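# Place yellow sponge on the blue-foam-block desk

## Task

Set the yellow sponge down on whichever desk holds a blue foam block, resting on the desk surface itself and not on any object there. If no desk in the room carries a blue foam block, drop the sponge into the tote near the door instead, fully inside with nothing overhanging the rim. The foam blocks must stay where they were and keep their orientation, nothing new may end up on the floor, and the cartons must stay standing upright on their desks. The robot must not tip over or finish leaning, which fails the task. The result only counts if it holds without the robot supporting anything at the end.

## Robot and tools

Robot: a Hello Robot Stretch 3 with one arm. It has a two-wheel base (0.33 m long, 0.34 m wide), a lift that slides up a mast, and a telescoping arm that reaches out to the robot's RIGHT side. The arm cannot move forward or back, so to shift the gripper forward you drive the base. Turning on the spot pivots about the point midway between the wheels, 0.05 m behind the front edge. With the arm pulled in and the wrist folded, a turn sweeps a circle of radius 0.28 m; an unfolded, level wrist reaches beyond it. Loose objects may occasionally get nudged by outside forces.

Frames: the base frame has its origin on the floor between the drive wheels, x forward, y left, z up. hand_pose is reported in this frame, at the point where closed fingertips meet. The odometry frame is the base frame as it stood at the scene's start; base_odometry counts wheel turns only, so slip shows as travel. Heading runs -3.142 to 3.142, positive to the left.

Tool execute_actions takes "actions", a list run in order (an empty list just returns the current state plus one image from each camera: head_camera, nav_camera, wrist_camera, always in that order). Each action may hold "robot", "steps" (1 to 450 control steps at 30 per second; default 1) and "until" (only alongside steps; ends the action early when all its conditions hold). "steps" alone just waits. "robot" is one command, a list of up to 8 commands run one after another, or {"stop": true}, which brakes everything and clears the queue. A command may contain:
- "base": exactly one of {"translate_m": d} (a relative drive in metres from where the base is when the command begins, forward positive, |d| at most 1) or {"rotate_rad": d} (a relative turn in radians, left/counter-clockwise positive, |d| at most 3.2). No sideways motion.
- "joints": absolute targets by name; unnamed joints keep their target. lift_m 0 to 1.1 (arm height); arm_m 0 to 0.52 (extension); wrist_yaw_rad -1.345 to 4.42 (0 along the arm, positive toward the front, 3.0 folded over the base); wrist_pitch_rad -1.57 to 0.451 (0 level, negative tips the fingers down); wrist_roll_rad -2.911 to 2.911 (0 fingers side by side); gripper_m -0.089 to 0.179 (wider when higher; the actual fingertip gap is about 0.007 less near closed and 0.025 less fully open, zero below 0.007); head_pan_rad -3.953 to 1.73 (0 forward, positive left, -1.57 looks along the arm); head_tilt_rad -1.53 to 0.419 (negative looks down).
- "contact_limits": {"arm_m": effort %} from 1 to 100, the effort at which that arm motion halts with contact_stop; it lasts until arm_m's next command.
- In a list, {"pause_s": s} waits up to 15 s.
Any out-of-range value or malformed action rejects the entire call and nothing runs. Base and joint motions in one command start together and keep going across later actions. A new command takes over immediately and discards the rest of an older queue.

To wait for everything to finish, use "steps": 450 with "until": {"robot": {"status": "ended"}}. Other conditions compare fields, e.g. {"lift_m": [">", 0.3], "base_status": ["!=", "moving"]}; numbers use =, !=, <, <=, >, >=, statuses take a word or ["!=","moving"]. "any" instead of "robot" fires when the first motion or queue ends.

Tool zoom_image: {"camera": name, "region": [x0, y0, x1, y1]} in pixels from the image's top-left, at most 504 by 504, returns a sharper crop of that camera's latest image.

Tool finished_scene: {"scene": n} ends the current scene irreversibly and reports whether it succeeded. Let all motion end first; anything still moving is braked and may stop short.

Speed: the base goes up to 0.30 m/s and 1.9 rad/s only when stowed (lift_m under 0.30, arm_m under 0.03, wrist_yaw_rad over 2.54); otherwise 0.10 m/s and 0.63 rad/s.

Gripping: command gripper_m smaller than the object's width; lower squeezes harder, but the stall guard may ease off and let things slip. Release by opening at least 0.02 past the touch value. Neither the reading nor "done" proves a hold; check cameras.

Wrist safety: fold or unfold only with lift_m 0.32 to 0.95, wrist_pitch_rad -0.4 and roll near 0; once folded, lift may go down to 0.25. With yaw under -0.4, keep pitch at -0.5 or lower.

Result lines: base_status shows progress like (translate_m +0.12 of +0.30); joint_goals, joint_status, measured_speeds, motor_effort (percent, bracket = peak), refusals, queue (idle/running/done/dropped/stopped), queue_left. Statuses: moving, done, off_target (came to rest away from goal, may still push), contact_stop (lift or arm pushed into something and went slack), time_out, stopped, not_commanded, torque_fault (a wrist servo switched off for 10 s; joint limp, goals refused). "refused:", "dropped:" and "replaced:" lines explain what was declined or how a motion ended, counting from 0. robot.on_its_own reports goals the robot changed itself, slack or off joints, loaded motors, and base lean. base_tilt gives forward/right lean in degrees. lidar_m: 12 distances, 30-degree sectors, first straight ahead, counter-clockwise, in a plane 0.17 m up (sees legs, not tabletops). wrist_depth_mm and head_depth_mm: 7x7 grids of median depth.

Avoid: pushing with the gripper above about 0.45 m into something rigid, repeated pushes after a contact_stop, driving while holding or hooking something fixed, and snagging furniture (worst when reversing); these can tip the robot. If it leans, reverse the last move in small steps, pull the gripper away, and lower lift to about 0.2 if needed. Also avoid drops, slams, hard hits and long hard pushes. The simulation keeps running while you think.

Each tool is called by a JSON object that holds its "api" and its "payload".

## Session

{"api": "execute_actions", "payload": {"actions": []}}

Scene clock: 0.00 s.
robot.base_odometry: x=+0.000 y=+0.000 heading=+0.000 (m, m, rad; robot's odometry frame)
robot.turned_by_wheels: +0.000 (rad since the last result)
robot.turned_by_imu: +0.000 (rad since the last result)
robot.base_tilt: forward=+0.6 right=-0.7 (deg)
robot.lidar_m: 1.47 2.06 1.91 1.62 2.31 1.98 1.68 1.95 2.12 2.04 2.13 1.45
robot.head_depth_mm: 1673 1665 1682 1665 1661 1653 1010 / 1731 1711 1710 1701 1712 1682 1031 / 1752 1757 1744 1738 1737 1678 1058 / 1783 1783 1784 1779 1779 1196 1073 / 1810 1829 1825 1816 1816 1212 1107 / 1853 1863 1863 1860 1857 1837 1131 / 1891 1915 1916 1899 1904 1898 1158
robot.base_status: not_commanded
robot.joint_positions: lift_m=+0.571 arm_m=-0.001 wrist_yaw_rad=+2.946 wrist_pitch_rad=-0.420 wrist_roll_rad=-0.008 gripper_m=+0.037 head_pan_rad=-0.011 head_tilt_rad=+0.013
robot.joint_goals: lift_m=+0.571 arm_m=-0.001 wrist_yaw_rad=+2.946 wrist_pitch_rad=-0.420 wrist_roll_rad=-0.008 gripper_m=+0.037 head_pan_rad=-0.011 head_tilt_rad=+0.013
robot.joint_status: lift_m=not_commanded arm_m=not_commanded wrist_yaw_rad=not_commanded wrist_pitch_rad=not_commanded wrist_roll_rad=not_commanded gripper_m=not_commanded head_pan_rad=not_commanded head_tilt_rad=not_commanded
robot.measured_speeds: translate_m=+0.000 rotate_rad=+0.000 lift_m=+0.000 arm_m=+0.000 wrist_yaw_rad=+0.000 wrist_pitch_rad=+0.000 wrist_roll_rad=+0.000 head_pan_rad=+0.000 head_tilt_rad=+0.000
robot: refusals=0 queue=idle queue_left=0
robot.motor_effort: left_wheel=+0 right_wheel=-1 lift_m=+40 arm_m=+0 wrist_yaw_rad=+0 wrist_pitch_rad=+5 wrist_roll_rad=+0 gripper_m=+0 head_pan_rad=+0 head_tilt_rad=+3 (%)
robot.hand_pose: x=+0.0224 y=+0.0757 z=+0.5831 quat_wxyz=(+0.214, +0.700, +0.080, +0.677) (m; robot's base frame)
robot.wrist_depth_mm: - - - - - - - / - - - - - - - / - - - - - - - / - - - - - - - / 906 915 - 931 978 934 928 / 766 767 740 798 770 800 802 / 673 667 681 675 686 679 707
pictures: head_camera (sideways: a quarter turn clockwise sets it upright), nav_camera (sideways: a quarter turn counterclockwise sets it upright), wrist_camera
Images, in order (width x height): head_camera 896x504, nav_camera 672x504, wrist_camera 644x364.

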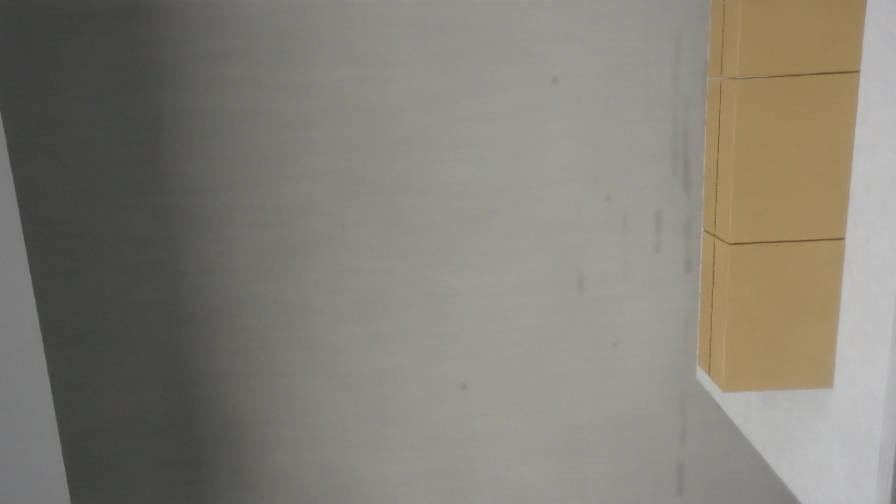

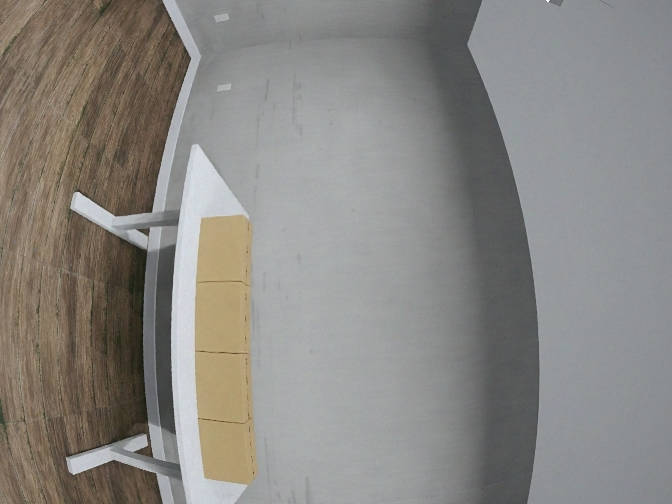

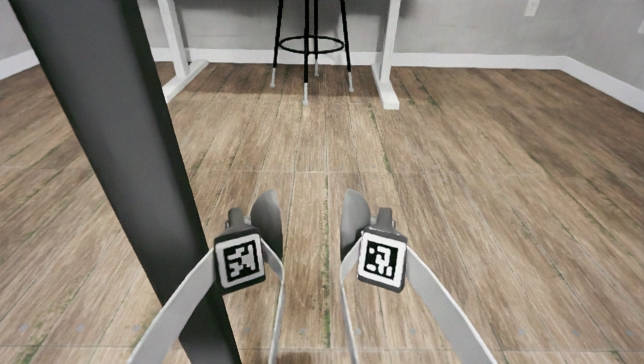

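Look around.

{"api": "execute_actions", "payload": {"actions": [{"robot":{"joints":{"head_pan_rad":1.5,"head_tilt_rad":-0.5}},"steps":450,"until":{"robot":{"status":"ended"}}}]}}

{"api": "execute_actions", "payload": {"actions": [{"robot":{"joints":{"head_pan_rad":-1.57}},"steps":450,"until":{"robot":{"status":"ended"}}}]}}

{"api": "execute_actions", "payload": {"actions": [{"robot":{"joints":{"head_pan_rad":-3.1}},"steps":450,"until":{"robot":{"status":"ended"}}}]}}

Scene clock: 1.93 s.
robot.base_odometry: x=+0.000 y=+0.000 heading=+0.000 (m, m, rad; robot's odometry frame)
robot.turned_by_wheels: +0.000 (rad since the last result)
robot.turned_by_imu: +0.000 (rad since the last result)
robot.base_tilt: forward=+0.5 right=-0.8 (deg)
robot.lidar_m: 1.47 2.05 1.90 1.62 2.31 1.98 1.68 1.95 2.12 2.04 2.14 1.45
robot.head_depth_mm: 1960 2101 1806 2386 2001 1604 1340 / 1980 2126 1623 2462 2023 1613 1337 / 1974 2146 1640 2344 1961 1614 1343 / 1992 2171 1668 2486 2019 1620 1348 / 2035 2214 1694 2589 2047 1633 1358 / 2067 2232 1755 2561 2046 1649 1362 / 2067 2245 2090 2581 2071 1649 1367
robot.base_status: not_commanded
robot.joint_positions: lift_m=+0.571 arm_m=-0.001 wrist_yaw_rad=+2.946 wrist_pitch_rad=-0.420 wrist_roll_rad=-0.008 gripper_m=+0.037 head_pan_rad=+1.493 head_tilt_rad=-0.493
robot.joint_goals: lift_m=+0.571 arm_m=-0.001 wrist_yaw_rad=+2.946 wrist_pitch_rad=-0.420 wrist_roll_rad=-0.008 gripper_m=+0.037 head_pan_rad=+1.500 head_tilt_rad=-0.500
robot.joint_status: lift_m=not_commanded arm_m=not_commanded wrist_yaw_rad=not_commanded wrist_pitch_rad=not_commanded wrist_roll_rad=not_commanded gripper_m=not_commanded head_pan_rad=done head_tilt_rad=done
robot.measured_speeds: translate_m=+0.000 rotate_rad=+0.000 lift_m=+0.000 arm_m=+0.000 wrist_yaw_rad=+0.000 wrist_pitch_rad=+0.000 wrist_roll_rad=+0.000 head_pan_rad=+0.000 head_tilt_rad=+0.000
robot: refusals=0 queue=done queue_left=0
robot.motor_effort: left_wheel=+0(0) right_wheel=-1(1) lift_m=+40(40) arm_m=+0(0) wrist_yaw_rad=-1(1) wrist_pitch_rad=+5(5) wrist_roll_rad=+1(0) gripper_m=+0(0) head_pan_rad=+3(47) head_tilt_rad=-4(37) (%)
robot.hand_pose: x=+0.0224 y=+0.0757 z=+0.5831 quat_wxyz=(+0.214, +0.700, +0.080, +0.677) (m; robot's base frame)
robot.wrist_depth_mm: - - - - - - - / - - - - - - - / - - - - - - - / - - - - - - - / 901 877 - 923 935 911 945 / 751 772 738 793 761 800 781 / 682 678 689 688 671 686 687
pictures: head_camera (sideways: a quarter turn clockwise sets it upright), nav_camera (sideways: a quarter turn counterclockwise sets it upright), wrist_camera
Images, in order (width x height): head_camera 896x504, nav_camera 672x504, wrist_camera 644x364.

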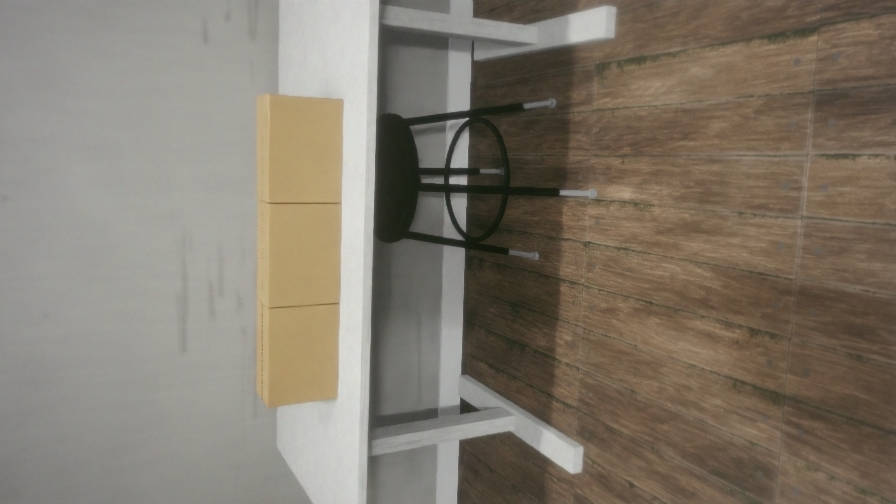

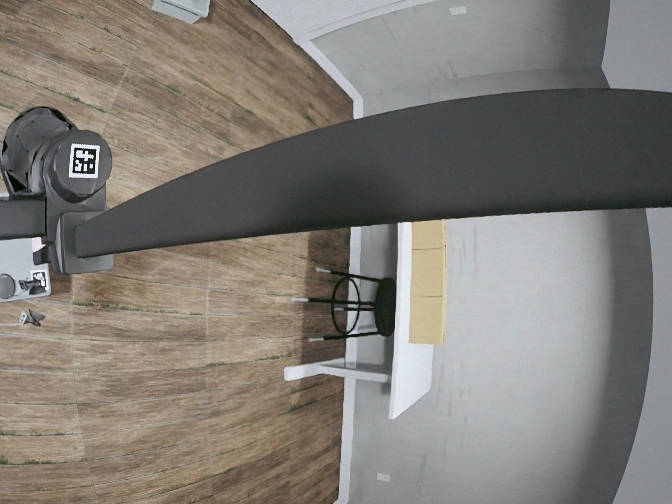

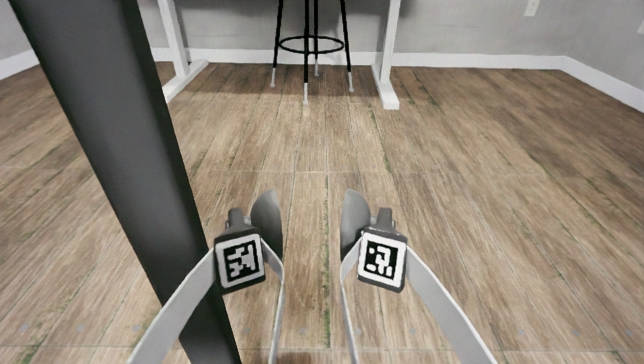

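Scene clock: 3.80 s.
robot.base_odometry: x=+0.000 y=+0.000 heading=+0.000 (m, m, rad; robot's odometry frame)
robot.turned_by_wheels: +0.000 (rad since the last result)
robot.turned_by_imu: +0.000 (rad since the last result)
robot.base_tilt: forward=+0.5 right=-0.7 (deg)
robot.lidar_m: 1.47 2.05 1.91 1.62 2.31 1.98 1.68 1.94 2.12 2.04 2.13 1.45
robot.head_depth_mm: 1992 2164 1694 2509 1994 1612 1344 / 2065 2189 1715 2533 2018 1616 1341 / 2087 2250 1859 2606 2024 1623 1347 / 2121 2268 2130 2509 2042 1623 1356 / 2149 2349 2497 2686 2046 1628 1359 / 2211 2380 2603 2770 2049 1640 1357 / 2247 2422 2665 2769 2076 1636 1368
robot.base_status: not_commanded
robot.joint_positions: lift_m=+0.571 arm_m=-0.001 wrist_yaw_rad=+2.946 wrist_pitch_rad=-0.420 wrist_roll_rad=-0.008 gripper_m=+0.037 head_pan_rad=-1.563 head_tilt_rad=-0.494
robot.joint_goals: lift_m=+0.571 arm_m=-0.001 wrist_yaw_rad=+2.946 wrist_pitch_rad=-0.420 wrist_roll_rad=-0.008 gripper_m=+0.037 head_pan_rad=-1.570 head_tilt_rad=-0.500
robot.joint_status: lift_m=not_commanded arm_m=not_commanded wrist_yaw_rad=not_commanded wrist_pitch_rad=not_commanded wrist_roll_rad=not_commanded gripper_m=not_commanded head_pan_rad=done head_tilt_rad=done
robot.measured_speeds: translate_m=+0.000 rotate_rad=+0.000 lift_m=+0.000 arm_m=+0.000 wrist_yaw_rad=+0.000 wrist_pitch_rad=+0.000 wrist_roll_rad=+0.000 head_pan_rad=+0.000 head_tilt_rad=+0.000
robot: refusals=0 queue=done queue_left=0
robot.motor_effort: left_wheel=+0(0) right_wheel=-1(0) lift_m=+40(40) arm_m=-1(0) wrist_yaw_rad=+0(1) wrist_pitch_rad=+5(5) wrist_roll_rad=+0(1) gripper_m=+0(0) head_pan_rad=-4(48) head_tilt_rad=-4(4) (%)
robot.hand_pose: x=+0.0224 y=+0.0757 z=+0.5831 quat_wxyz=(+0.214, +0.700, +0.080, +0.677) (m; robot's base frame)
robot.wrist_depth_mm: - - - - - - - / - - - - - - - / - - - - - - - / - - - - - - - / 915 897 - 911 941 921 946 / 754 768 747 785 769 786 808 / 663 673 684 682 672 688 702
pictures: head_camera (sideways: a quarter turn clockwise sets it upright), nav_camera (sideways: a quarter turn counterclockwise sets it upright), wrist_camera
Images, in order (width x height): head_camera 896x504, nav_camera 672x504, wrist_camera 644x364.

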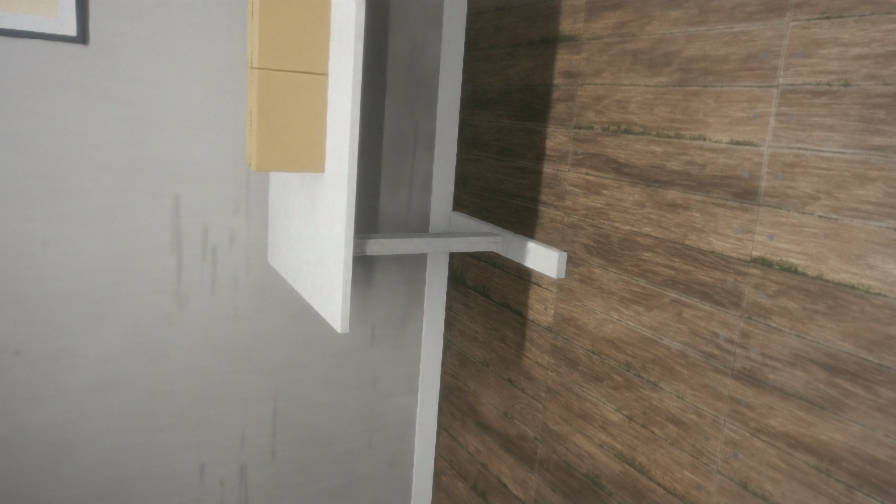

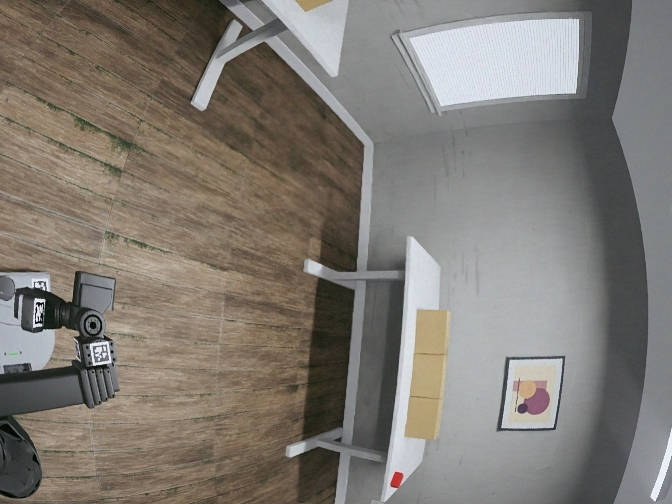

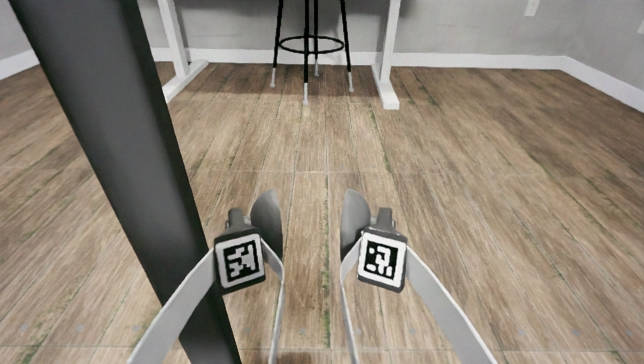

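Scene clock: 5.07 s.
robot.base_odometry: x=+0.000 y=+0.000 heading=+0.000 (m, m, rad; robot's odometry frame)
robot.turned_by_wheels: +0.000 (rad since the last result)
robot.turned_by_imu: +0.000 (rad since the last result)
robot.base_tilt: forward=+0.6 right=-0.7 (deg)
robot.lidar_m: 1.47 2.06 1.91 1.62 2.31 1.98 1.68 1.95 2.11 2.04 2.13 1.45
robot.head_depth_mm: 1616 1734 1899 2054 2022 1607 1341 / 1657 1797 1926 2107 2013 1615 1341 / 1632 1757 1896 2134 1997 1613 1354 / 1703 1814 1931 2191 2023 1617 1358 / 1743 1866 2008 2231 2046 1630 1356 / 1763 1908 2053 2235 2063 1637 1365 / 1711 1834 2150 2427 2073 1649 1360
robot.base_status: not_commanded
robot.joint_positions: lift_m=+0.571 arm_m=-0.001 wrist_yaw_rad=+2.946 wrist_pitch_rad=-0.420 wrist_roll_rad=-0.008 gripper_m=+0.037 head_pan_rad=-3.093 head_tilt_rad=-0.494
robot.joint_goals: lift_m=+0.571 arm_m=-0.001 wrist_yaw_rad=+2.946 wrist_pitch_rad=-0.420 wrist_roll_rad=-0.008 gripper_m=+0.037 head_pan_rad=-3.100 head_tilt_rad=-0.500
robot.joint_status: lift_m=not_commanded arm_m=not_commanded wrist_yaw_rad=not_commanded wrist_pitch_rad=not_commanded wrist_roll_rad=not_commanded gripper_m=not_commanded head_pan_rad=done head_tilt_rad=done
robot.measured_speeds: translate_m=+0.000 rotate_rad=+0.000 lift_m=+0.000 arm_m=+0.000 wrist_yaw_rad=+0.000 wrist_pitch_rad=+0.000 wrist_roll_rad=+0.000 head_pan_rad=+0.000 head_tilt_rad=+0.000
robot: refusals=0 queue=done queue_left=0
robot.motor_effort: left_wheel=+0(0) right_wheel=-1(1) lift_m=+40(39) arm_m=+0(0) wrist_yaw_rad=+0(1) wrist_pitch_rad=+5(5) wrist_roll_rad=+0(0) gripper_m=+0(0) head_pan_rad=-4(48) head_tilt_rad=-3(4) (%)
robot.hand_pose: x=+0.0224 y=+0.0757 z=+0.5831 quat_wxyz=(+0.214, +0.700, +0.080, +0.677) (m; robot's base frame)
robot.wrist_depth_mm: - - - - - - - / - - - - - - - / - - - - - - - / - - - - - - - / 902 907 - 927 976 934 937 / 762 769 731 767 737 793 808 / 663 695 664 685 679 680 682
pictures: head_camera (sideways: a quarter turn clockwise sets it upright), nav_camera (sideways: a quarter turn counterclockwise sets it upright), wrist_camera
Images, in order (width x height): head_camera 896x504, nav_camera 672x504, wrist_camera 644x364.

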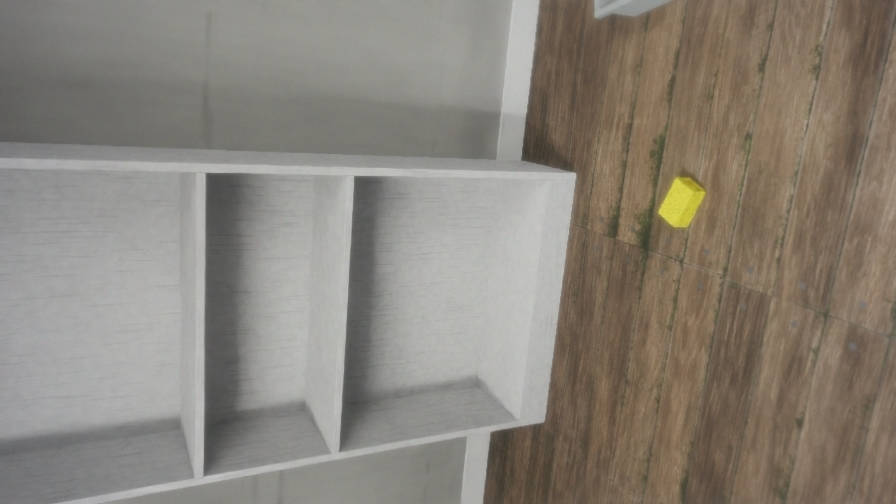

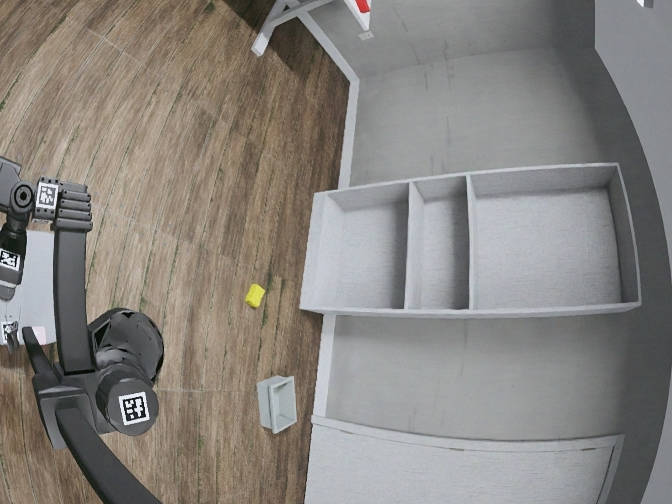

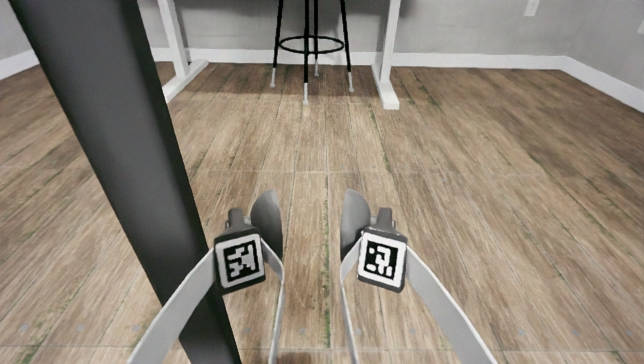

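{"api": "execute_actions", "payload": {"actions": [{"robot":{"joints":{"head_pan_rad":-2.2,"head_tilt_rad":-0.3}},"steps":450,"until":{"robot":{"status":"ended"}}}]}}

{"api": "execute_actions", "payload": {"actions": [{"robot":{"joints":{"head_pan_rad":-0.6}},"steps":450,"until":{"robot":{"status":"ended"}}}]}}

{"api": "execute_actions", "payload": {"actions": [{"robot":{"joints":{"head_pan_rad":0.8}},"steps":450,"until":{"robot":{"status":"ended"}}}]}}

Scene clock: 7.87 s.
robot.base_odometry: x=+0.000 y=+0.000 heading=+0.000 (m, m, rad; robot's odometry frame)
robot.turned_by_wheels: +0.000 (rad since the last result)
robot.turned_by_imu: +0.000 (rad since the last result)
robot.base_tilt: forward=+0.6 right=-0.7 (deg)
robot.lidar_m: 1.47 2.05 1.91 1.62 2.31 1.98 1.68 1.94 2.11 2.04 2.13 1.45
robot.head_depth_mm: 2546 2661 2803 2892 2652 1956 1546 / 2543 2628 2814 2983 2670 1975 1557 / 2424 2541 2682 2860 2679 1991 1565 / 2326 2435 2549 2252 2568 1983 1575 / 2242 2325 2470 1956 2656 2010 1579 / 2182 2236 2364 1815 2575 2015 1594 / 2072 2139 2249 1730 2463 2020 1601
robot.base_status: not_commanded
robot.joint_positions: lift_m=+0.571 arm_m=-0.001 wrist_yaw_rad=+2.946 wrist_pitch_rad=-0.420 wrist_roll_rad=-0.008 gripper_m=+0.037 head_pan_rad=-2.207 head_tilt_rad=-0.310
robot.joint_goals: lift_m=+0.571 arm_m=-0.001 wrist_yaw_rad=+2.946 wrist_pitch_rad=-0.420 wrist_roll_rad=-0.008 gripper_m=+0.037 head_pan_rad=-2.200 head_tilt_rad=-0.300
robot.joint_status: lift_m=not_commanded arm_m=not_commanded wrist_yaw_rad=not_commanded wrist_pitch_rad=not_commanded wrist_roll_rad=not_commanded gripper_m=not_commanded head_pan_rad=done head_tilt_rad=done
robot.measured_speeds: translate_m=+0.000 rotate_rad=+0.000 lift_m=+0.000 arm_m=+0.000 wrist_yaw_rad=+0.000 wrist_pitch_rad=+0.000 wrist_roll_rad=+0.000 head_pan_rad=+0.000 head_tilt_rad=+0.000
robot: refusals=0 queue=done queue_left=0
robot.motor_effort: left_wheel=+0(0) right_wheel=-1(1) lift_m=+40(40) arm_m=+0(0) wrist_yaw_rad=+0(1) wrist_pitch_rad=+5(5) wrist_roll_rad=+0(0) gripper_m=+0(1) head_pan_rad=+3(45) head_tilt_rad=+6(26) (%)
robot.hand_pose: x=+0.0224 y=+0.0757 z=+0.5831 quat_wxyz=(+0.214, +0.700, +0.080, +0.677) (m; robot's base frame)
robot.wrist_depth_mm: - - - - - - - / - - - - - - - / - - - - - - - / - - - - - - - / 879 883 - 904 955 934 965 / 767 759 761 771 757 793 808 / 682 667 689 682 668 688 682
pictures: head_camera (sideways: a quarter turn clockwise sets it upright), nav_camera (sideways: a quarter turn counterclockwise sets it upright), wrist_camera
Images, in order (width x height): head_camera 896x504, nav_camera 672x504, wrist_camera 644x364.

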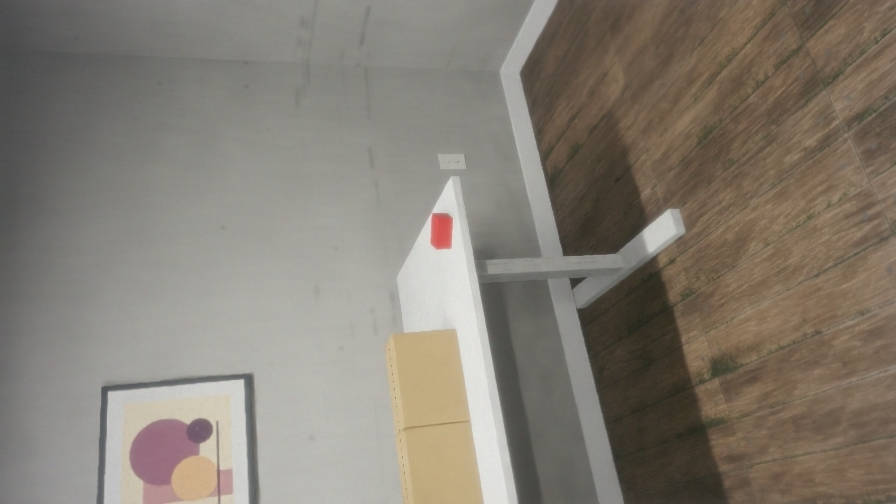

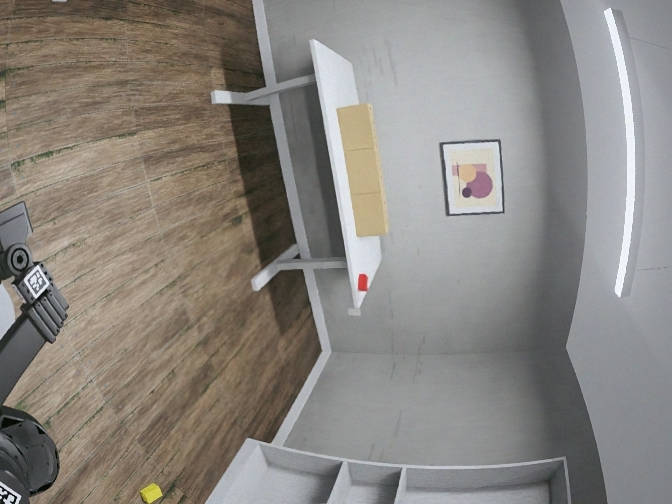

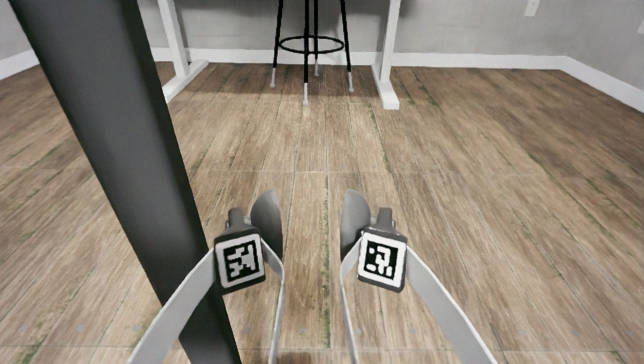

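Scene clock: 9.17 s.
robot.base_odometry: x=+0.000 y=+0.000 heading=+0.000 (m, m, rad; robot's odometry frame)
robot.turned_by_wheels: +0.000 (rad since the last result)
robot.turned_by_imu: +0.000 (rad since the last result)
robot.base_tilt: forward=+0.5 right=-0.7 (deg)
robot.lidar_m: 1.47 2.06 1.91 1.63 2.31 1.98 1.68 1.95 2.12 2.04 2.14 1.45
robot.head_depth_mm: 1908 2025 2142 2257 2390 1961 1553 / 1842 1944 2030 2144 2264 1964 1563 / 1767 1858 1943 2034 1363 1837 1529 / 1696 1776 1868 1890 1229 1909 1581 / 1629 1705 1786 1828 1173 2021 1581 / 1570 1633 1717 1768 1134 1938 1587 / 1524 1591 1650 1724 1099 1886 1607
robot.base_status: not_commanded
robot.joint_positions: lift_m=+0.571 arm_m=-0.001 wrist_yaw_rad=+2.946 wrist_pitch_rad=-0.420 wrist_roll_rad=-0.008 gripper_m=+0.037 head_pan_rad=-0.607 head_tilt_rad=-0.310
robot.joint_goals: lift_m=+0.571 arm_m=-0.001 wrist_yaw_rad=+2.946 wrist_pitch_rad=-0.420 wrist_roll_rad=-0.008 gripper_m=+0.037 head_pan_rad=-0.600 head_tilt_rad=-0.300
robot.joint_status: lift_m=not_commanded arm_m=not_commanded wrist_yaw_rad=not_commanded wrist_pitch_rad=not_commanded wrist_roll_rad=not_commanded gripper_m=not_commanded head_pan_rad=done head_tilt_rad=done
robot.measured_speeds: translate_m=+0.000 rotate_rad=+0.000 lift_m=+0.000 arm_m=+0.000 wrist_yaw_rad=+0.000 wrist_pitch_rad=+0.000 wrist_roll_rad=+0.000 head_pan_rad=+0.000 head_tilt_rad=+0.000
robot: refusals=0 queue=done queue_left=0
robot.motor_effort: left_wheel=+0(0) right_wheel=-1(1) lift_m=+41(40) arm_m=+0(0) wrist_yaw_rad=+0(1) wrist_pitch_rad=+5(5) wrist_roll_rad=+1(0) gripper_m=+0(0) head_pan_rad=+3(46) head_tilt_rad=+6(6) (%)
robot.hand_pose: x=+0.0224 y=+0.0757 z=+0.5831 quat_wxyz=(+0.214, +0.700, +0.080, +0.677) (m; robot's base frame)
robot.wrist_depth_mm: - - - - - - - / - - - - - - - / - - - - - - - / - - - - - - - / 905 917 - 920 950 957 946 / 763 761 733 778 776 781 775 / 663 681 685 691 679 681 710
pictures: head_camera (sideways: a quarter turn clockwise sets it upright), nav_camera (sideways: a quarter turn counterclockwise sets it upright), wrist_camera
Images, in order (width x height): head_camera 896x504, nav_camera 672x504, wrist_camera 644x364.

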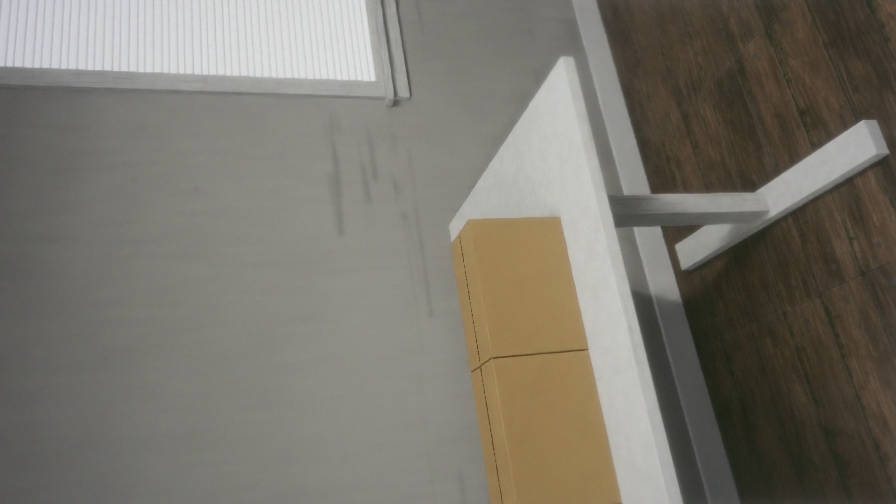

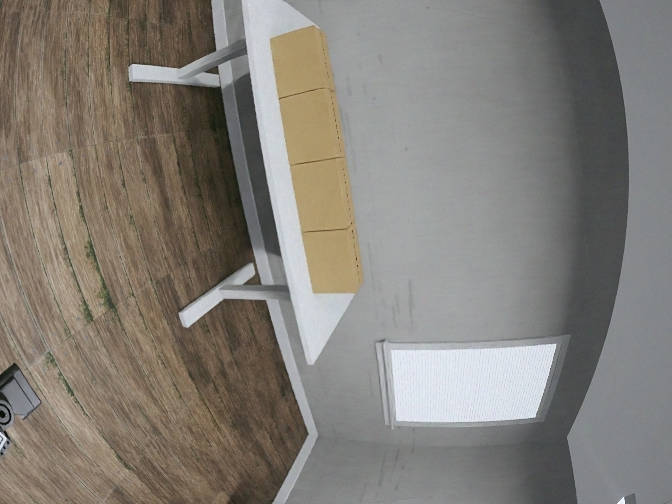

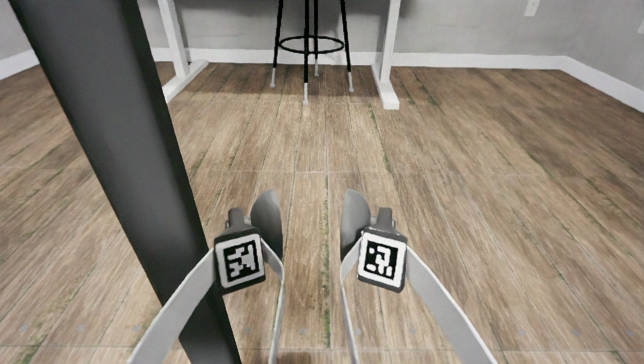

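Scene clock: 10.40 s.
robot.base_odometry: x=+0.000 y=+0.000 heading=+0.000 (m, m, rad; robot's odometry frame)
robot.turned_by_wheels: +0.000 (rad since the last result)
robot.turned_by_imu: +0.000 (rad since the last result)
robot.base_tilt: forward=+0.6 right=-0.8 (deg)
robot.lidar_m: 1.47 2.05 1.91 1.62 2.30 1.98 1.68 1.95 2.12 2.03 2.12 1.46
robot.head_depth_mm: 2013 2084 2200 2288 2345 1948 1548 / 2231 2322 2462 2590 2557 1973 1553 / 2480 2638 2754 2917 2656 1988 1565 / 2436 2580 2658 2802 2674 1994 1571 / 2294 2408 2521 2613 2666 2009 1578 / 2173 2255 2376 2487 2525 2010 1590 / 2060 2143 2231 2220 2401 2004 1594
robot.base_status: not_commanded
robot.joint_positions: lift_m=+0.571 arm_m=-0.001 wrist_yaw_rad=+2.946 wrist_pitch_rad=-0.420 wrist_roll_rad=-0.008 gripper_m=+0.037 head_pan_rad=+0.793 head_tilt_rad=-0.310
robot.joint_goals: lift_m=+0.571 arm_m=-0.001 wrist_yaw_rad=+2.946 wrist_pitch_rad=-0.420 wrist_roll_rad=-0.008 gripper_m=+0.037 head_pan_rad=+0.800 head_tilt_rad=-0.300
robot.joint_status: lift_m=not_commanded arm_m=not_commanded wrist_yaw_rad=not_commanded wrist_pitch_rad=not_commanded wrist_roll_rad=not_commanded gripper_m=not_commanded head_pan_rad=done head_tilt_rad=done
robot.measured_speeds: translate_m=+0.000 rotate_rad=+0.000 lift_m=+0.000 arm_m=+0.000 wrist_yaw_rad=+0.000 wrist_pitch_rad=+0.000 wrist_roll_rad=+0.000 head_pan_rad=+0.000 head_tilt_rad=+0.000
robot: refusals=0 queue=done queue_left=0
robot.motor_effort: left_wheel=+0(0) right_wheel=-1(0) lift_m=+40(40) arm_m=+0(0) wrist_yaw_rad=-1(1) wrist_pitch_rad=+5(5) wrist_roll_rad=+0(1) gripper_m=+1(0) head_pan_rad=+4(47) head_tilt_rad=+5(5) (%)
robot.hand_pose: x=+0.0224 y=+0.0757 z=+0.5831 quat_wxyz=(+0.214, +0.700, +0.080, +0.677) (m; robot's base frame)
robot.wrist_depth_mm: - - - - - - - / - - - - - - - / - - - - - - - / - - - - - - - / 922 908 - 922 945 931 935 / 767 777 759 793 779 792 799 / 671 669 694 682 673 687 686
pictures: head_camera (sideways: a quarter turn clockwise sets it upright), nav_camera (sideways: a quarter turn counterclockwise sets it upright), wrist_camera
Images, in order (width x height): head_camera 896x504, nav_camera 672x504, wrist_camera 644x364.

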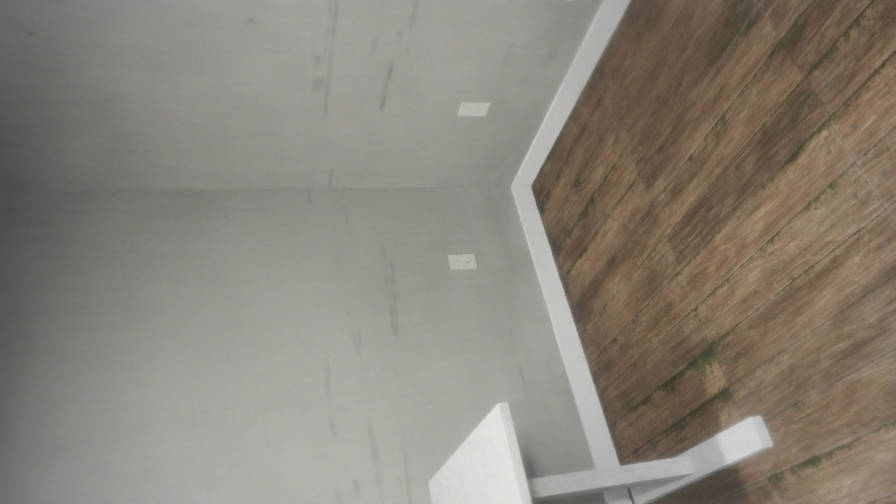

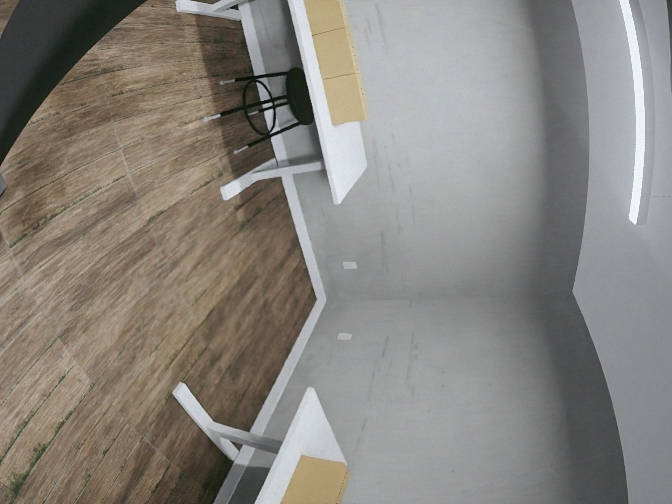

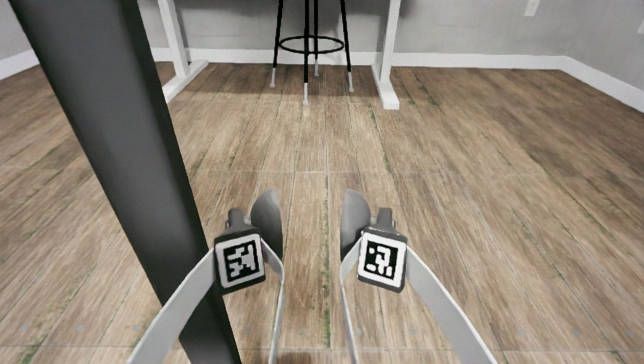

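{"api": "execute_actions", "payload": {"actions": [{"robot":[{"joints":{"lift_m":0.25,"head_pan_rad":-1.57,"head_tilt_rad":-0.9}},{"base":{"translate_m":-0.5}},{"base":{"rotate_rad":-1.57}},{"joints":{"lift_m":0.5}},{"joints":{"wrist_yaw_rad":0,"gripper_m":0.15}},{"joints":{"wrist_pitch_rad":-1.2,"lift_m":0.35}}],"steps":450,"until":{"robot":{"status":"ended"}}},{"steps":300,"until":{"robot":{"status":"ended"}}}]}}

Scene clock: 29.47 s.
robot.base_odometry: x=-0.500 y=+0.000 heading=-1.570 (m, m, rad; robot's odometry frame)
robot.turned_by_wheels: -1.570 (rad since the last result)
robot.turned_by_imu: -1.552 (rad since the last result)
robot.base_tilt: forward=+0.6 right=-0.7 (deg)
robot.lidar_m: 2.09 2.66 1.88 1.96 2.62 2.16 2.04 1.72 1.49 1.19 1.48 1.88
robot.head_depth_mm: 1302 1495 1748 1642 1424 1262 1126 / 1335 1524 1784 1643 1425 1266 1143 / 1248 1485 1722 1634 1429 1267 1167 / 1287 1545 1732 1631 1411 1260 1151 / 1297 1595 1753 1660 1430 1266 1137 / 1330 1626 1783 1649 1435 1276 1138 / 1352 1633 1752 1658 1432 1271 1137
robot.base_status: done (rotate_rad -1.5699 of -1.5700)
robot.joint_positions: lift_m=+0.350 arm_m=-0.001 wrist_yaw_rad=+0.003 wrist_pitch_rad=-1.202 wrist_roll_rad=-0.008 gripper_m=+0.150 head_pan_rad=-1.563 head_tilt_rad=-0.889
robot.joint_goals: lift_m=+0.350 arm_m=-0.001 wrist_yaw_rad=+0.000 wrist_pitch_rad=-1.200 wrist_roll_rad=-0.008 gripper_m=+0.150 head_pan_rad=-1.570 head_tilt_rad=-0.900
robot.joint_status: lift_m=done arm_m=not_commanded wrist_yaw_rad=done wrist_pitch_rad=done wrist_roll_rad=not_commanded gripper_m=done head_pan_rad=done head_tilt_rad=done
robot.measured_speeds: translate_m=+0.000 rotate_rad=+0.000 lift_m=+0.000 arm_m=+0.000 wrist_yaw_rad=+0.000 wrist_pitch_rad=+0.000 wrist_roll_rad=+0.000 head_pan_rad=+0.000 head_tilt_rad=+0.000
robot: refusals=0 queue=done queue_left=0
robot.motor_effort: left_wheel=+2(13) right_wheel=-3(6) lift_m=+33(50) arm_m=+0(0) wrist_yaw_rad=-3(4) wrist_pitch_rad=+0(5) wrist_roll_rad=+1(0) gripper_m=+0(81) head_pan_rad=-3(47) head_tilt_rad=-6(43) (%)
robot.hand_pose: x=-0.0214 y=-0.2142 z=+0.2413 quat_wxyz=(+0.586, +0.402, -0.580, -0.398) (m; robot's base frame)
robot.wrist_depth_mm: 411 422 428 430 435 444 450 / 406 412 421 426 424 436 438 / 396 406 405 418 416 420 430 / 386 393 398 405 403 408 420 / 383 385 389 387 395 409 406 / 372 374 380 - - - 393 / 364 369 371 - - - 393
pictures: head_camera (sideways: a quarter turn clockwise sets it upright), nav_camera (sideways: a quarter turn counterclockwise sets it upright), wrist_camera
Images, in order (width x height): head_camera 896x504, nav_camera 672x504, wrist_camera 644x364.

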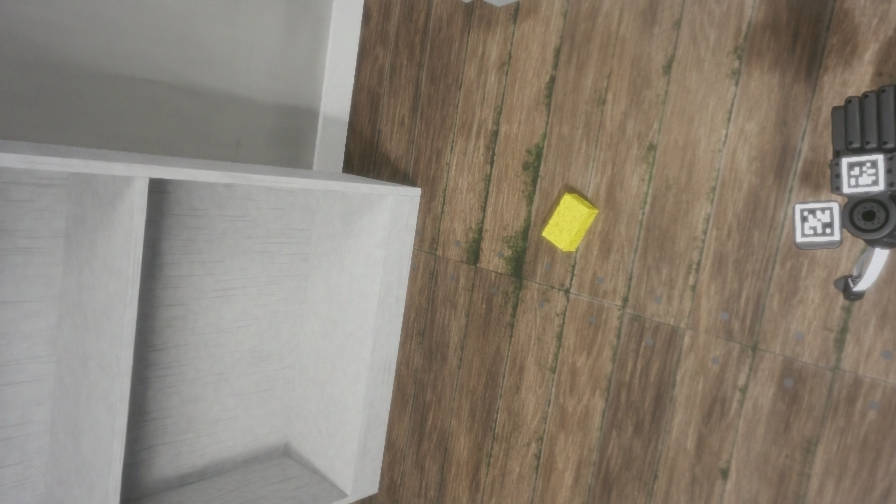

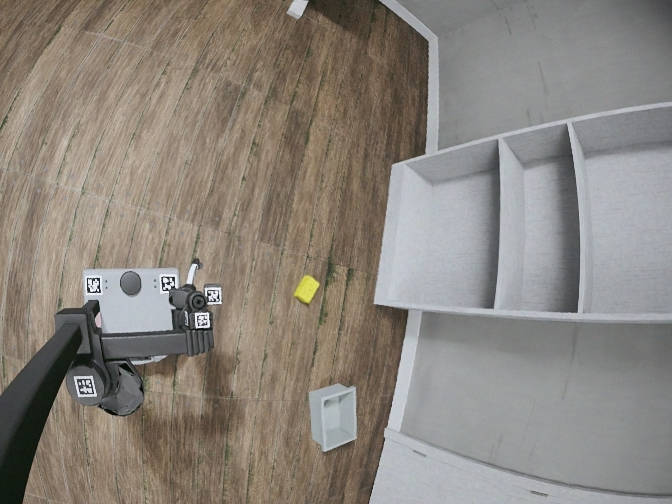

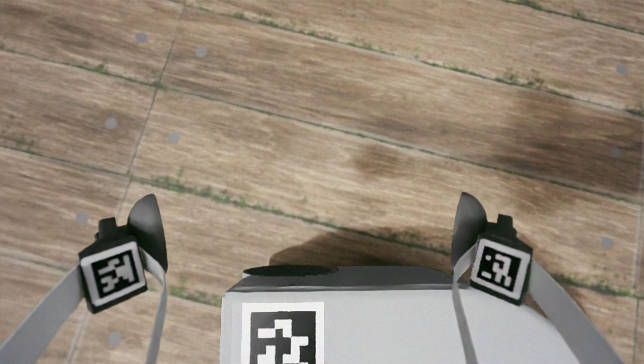

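{"api": "execute_actions", "payload": {"actions": [{"robot":{"joints":{"arm_m":0.3,"lift_m":0.28}},"steps":450,"until":{"robot":{"status":"ended"}}}]}}

Scene clock: 33.53 s.
robot.base_odometry: x=-0.500 y=+0.000 heading=-1.570 (m, m, rad; robot's odometry frame)
robot.turned_by_wheels: +0.000 (rad since the last result)
robot.turned_by_imu: +0.000 (rad since the last result)
robot.base_tilt: forward=+0.6 right=-0.7 (deg)
robot.lidar_m: 2.09 2.66 1.87 1.96 2.63 2.17 2.04 1.73 1.48 1.18 1.48 1.88
robot.head_depth_mm: 1308 1503 1757 1628 1420 1257 1132 / 1334 1523 1774 1643 1425 1264 1141 / 1251 1482 1717 1644 1489 1247 1134 / 1295 1564 1751 1642 1418 1246 1131 / 1303 1597 1742 1650 1433 1268 1135 / 1330 1629 1807 1660 1435 1263 1140 / 1351 1633 1745 1656 1438 1264 1139
robot.base_status: done (rotate_rad -1.5699 of -1.5700)
robot.joint_positions: lift_m=+0.280 arm_m=+0.300 wrist_yaw_rad=+0.001 wrist_pitch_rad=-1.203 wrist_roll_rad=-0.008 gripper_m=+0.150 head_pan_rad=-1.563 head_tilt_rad=-0.889
robot.joint_goals: lift_m=+0.280 arm_m=+0.300 wrist_yaw_rad=+0.000 wrist_pitch_rad=-1.200 wrist_roll_rad=-0.008 gripper_m=+0.150 head_pan_rad=-1.570 head_tilt_rad=-0.900
robot.joint_status: lift_m=done arm_m=done wrist_yaw_rad=done wrist_pitch_rad=done wrist_roll_rad=not_commanded gripper_m=done head_pan_rad=done head_tilt_rad=done
robot.measured_speeds: translate_m=+0.000 rotate_rad=+0.000 lift_m=+0.000 arm_m=+0.000 wrist_yaw_rad=+0.000 wrist_pitch_rad=+0.000 wrist_roll_rad=+0.000 head_pan_rad=+0.000 head_tilt_rad=+0.000
robot: refusals=0 queue=done queue_left=0
robot.motor_effort: left_wheel=+2(2) right_wheel=-3(4) lift_m=+32(33) arm_m=+3(3) wrist_yaw_rad=-2(3) wrist_pitch_rad=+0(0) wrist_roll_rad=+1(0) gripper_m=+0(0) head_pan_rad=-3(3) head_tilt_rad=-6(6) (%)
robot.hand_pose: x=-0.0216 y=-0.5144 z=+0.1712 quat_wxyz=(+0.586, +0.402, -0.580, -0.399) (m; robot's base frame)
robot.wrist_depth_mm: 346 347 351 328 361 371 376 / 338 341 345 350 355 355 364 / 330 333 333 340 347 349 354 / 323 327 329 333 339 343 344 / 312 318 323 327 330 336 340 / 310 310 318 318 317 321 327 / 302 303 306 312 318 319 323
pictures: head_camera (sideways: a quarter turn clockwise sets it upright), nav_camera (sideways: a quarter turn counterclockwise sets it upright), wrist_camera
Images, in order (width x height): head_camera 896x504, nav_camera 672x504, wrist_camera 644x364.

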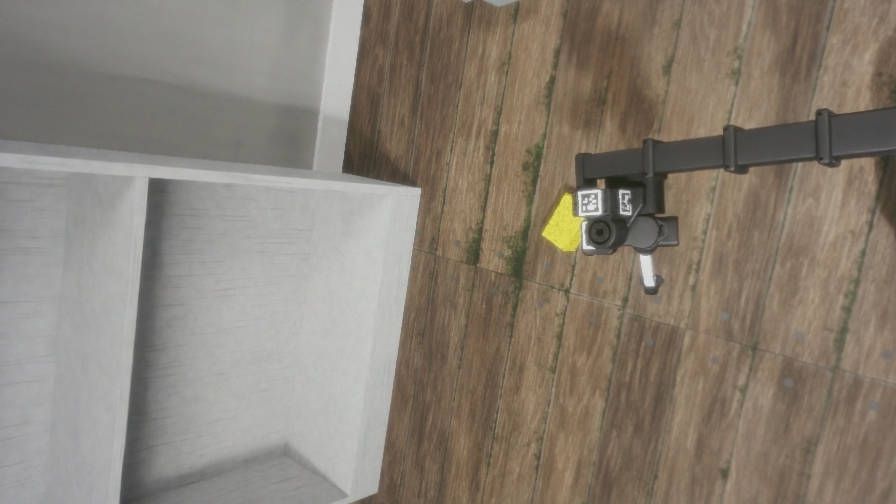

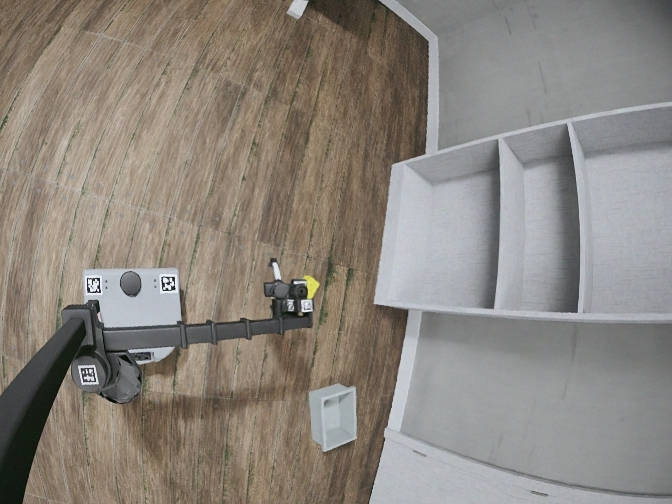

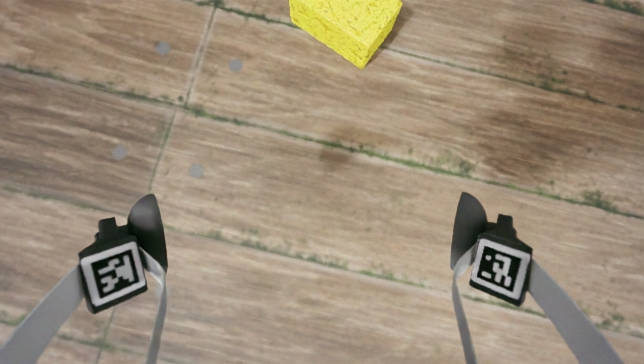

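{"api": "execute_actions", "payload": {"actions": [{"robot":{"joints":{"arm_m":0.42,"lift_m":0.25}},"steps":450,"until":{"robot":{"status":"ended"}}}]}}

Scene clock: 36.53 s.
robot.base_odometry: x=-0.500 y=+0.000 heading=-1.570 (m, m, rad; robot's odometry frame)
robot.turned_by_wheels: +0.000 (rad since the last result)
robot.turned_by_imu: +0.000 (rad since the last result)
robot.base_tilt: forward=+0.5 right=-0.7 (deg)
robot.lidar_m: 2.09 2.66 1.87 1.96 2.62 2.17 2.04 1.72 1.49 1.19 1.49 1.88
robot.head_depth_mm: 1309 1494 1745 1642 1426 1258 1125 / 1341 1537 1806 1632 1420 1256 1132 / 1255 1485 1733 1633 1392 1266 1132 / 1291 1556 1720 1644 1400 1260 1135 / 1300 1596 1745 1641 1431 1269 1143 / 1331 1619 1795 1651 1429 1268 1140 / 1353 1642 1762 1664 1433 1269 1135
robot.base_status: done (rotate_rad -1.5699 of -1.5700)
robot.joint_positions: lift_m=+0.250 arm_m=+0.420 wrist_yaw_rad=+0.001 wrist_pitch_rad=-1.203 wrist_roll_rad=-0.008 gripper_m=+0.150 head_pan_rad=-1.563 head_tilt_rad=-0.889
robot.joint_goals: lift_m=+0.250 arm_m=+0.420 wrist_yaw_rad=+0.000 wrist_pitch_rad=-1.200 wrist_roll_rad=-0.008 gripper_m=+0.150 head_pan_rad=-1.570 head_tilt_rad=-0.900
robot.joint_status: lift_m=done arm_m=done wrist_yaw_rad=done wrist_pitch_rad=done wrist_roll_rad=not_commanded gripper_m=done head_pan_rad=done head_tilt_rad=done
robot.measured_speeds: translate_m=+0.000 rotate_rad=+0.000 lift_m=+0.000 arm_m=+0.000 wrist_yaw_rad=+0.000 wrist_pitch_rad=+0.000 wrist_roll_rad=+0.000 head_pan_rad=+0.000 head_tilt_rad=+0.000
robot: refusals=0 queue=done queue_left=0
robot.motor_effort: left_wheel=+2(2) right_wheel=-3(3) lift_m=+32(32) arm_m=+3(3) wrist_yaw_rad=-1(2) wrist_pitch_rad=+1(0) wrist_roll_rad=+1(0) gripper_m=+1(0) head_pan_rad=-2(3) head_tilt_rad=-6(6) (%)
robot.hand_pose: x=-0.0216 y=-0.6344 z=+0.1412 quat_wxyz=(+0.586, +0.402, -0.580, -0.399) (m; robot's base frame)
robot.wrist_depth_mm: 315 315 324 328 329 333 338 / 305 312 316 274 325 326 329 / 299 304 309 294 313 321 322 / 294 296 297 301 309 310 315 / 290 292 293 297 300 308 308 / 280 285 286 289 294 292 301 / 273 276 280 282 287 289 294
pictures: head_camera (sideways: a quarter turn clockwise sets it upright), nav_camera (sideways: a quarter turn counterclockwise sets it upright), wrist_camera
Images, in order (width x height): head_camera 896x504, nav_camera 672x504, wrist_camera 644x364.

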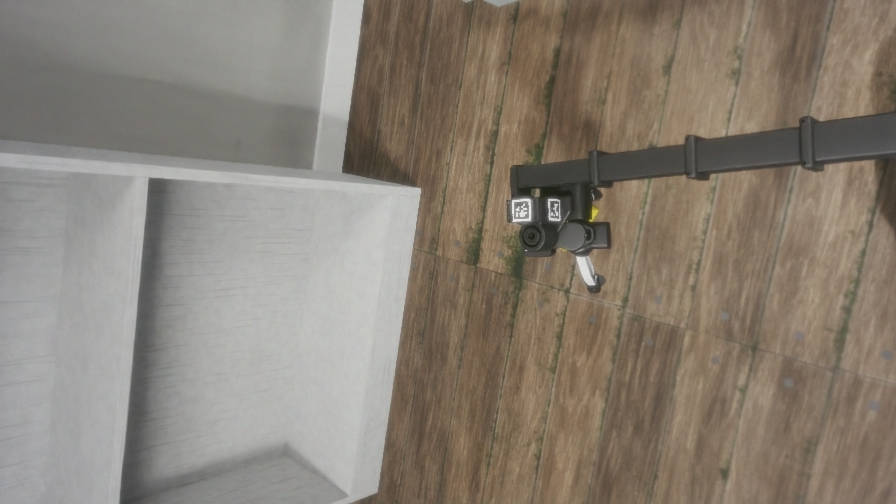

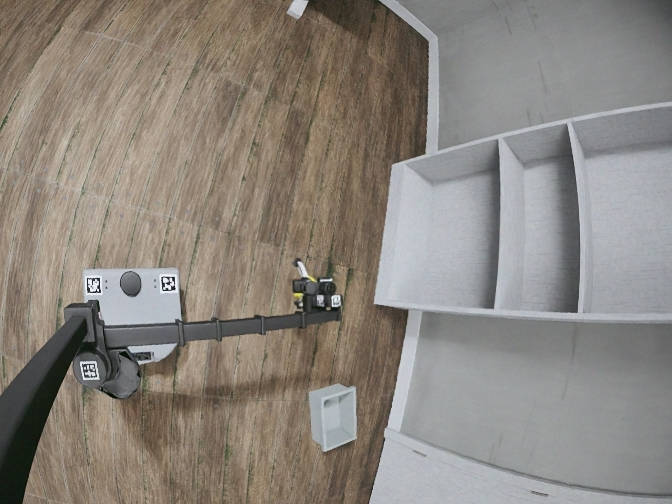

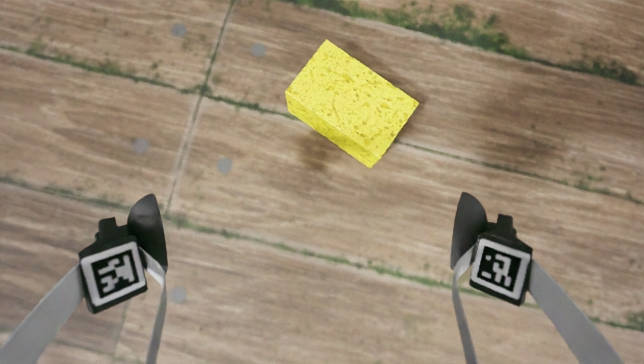

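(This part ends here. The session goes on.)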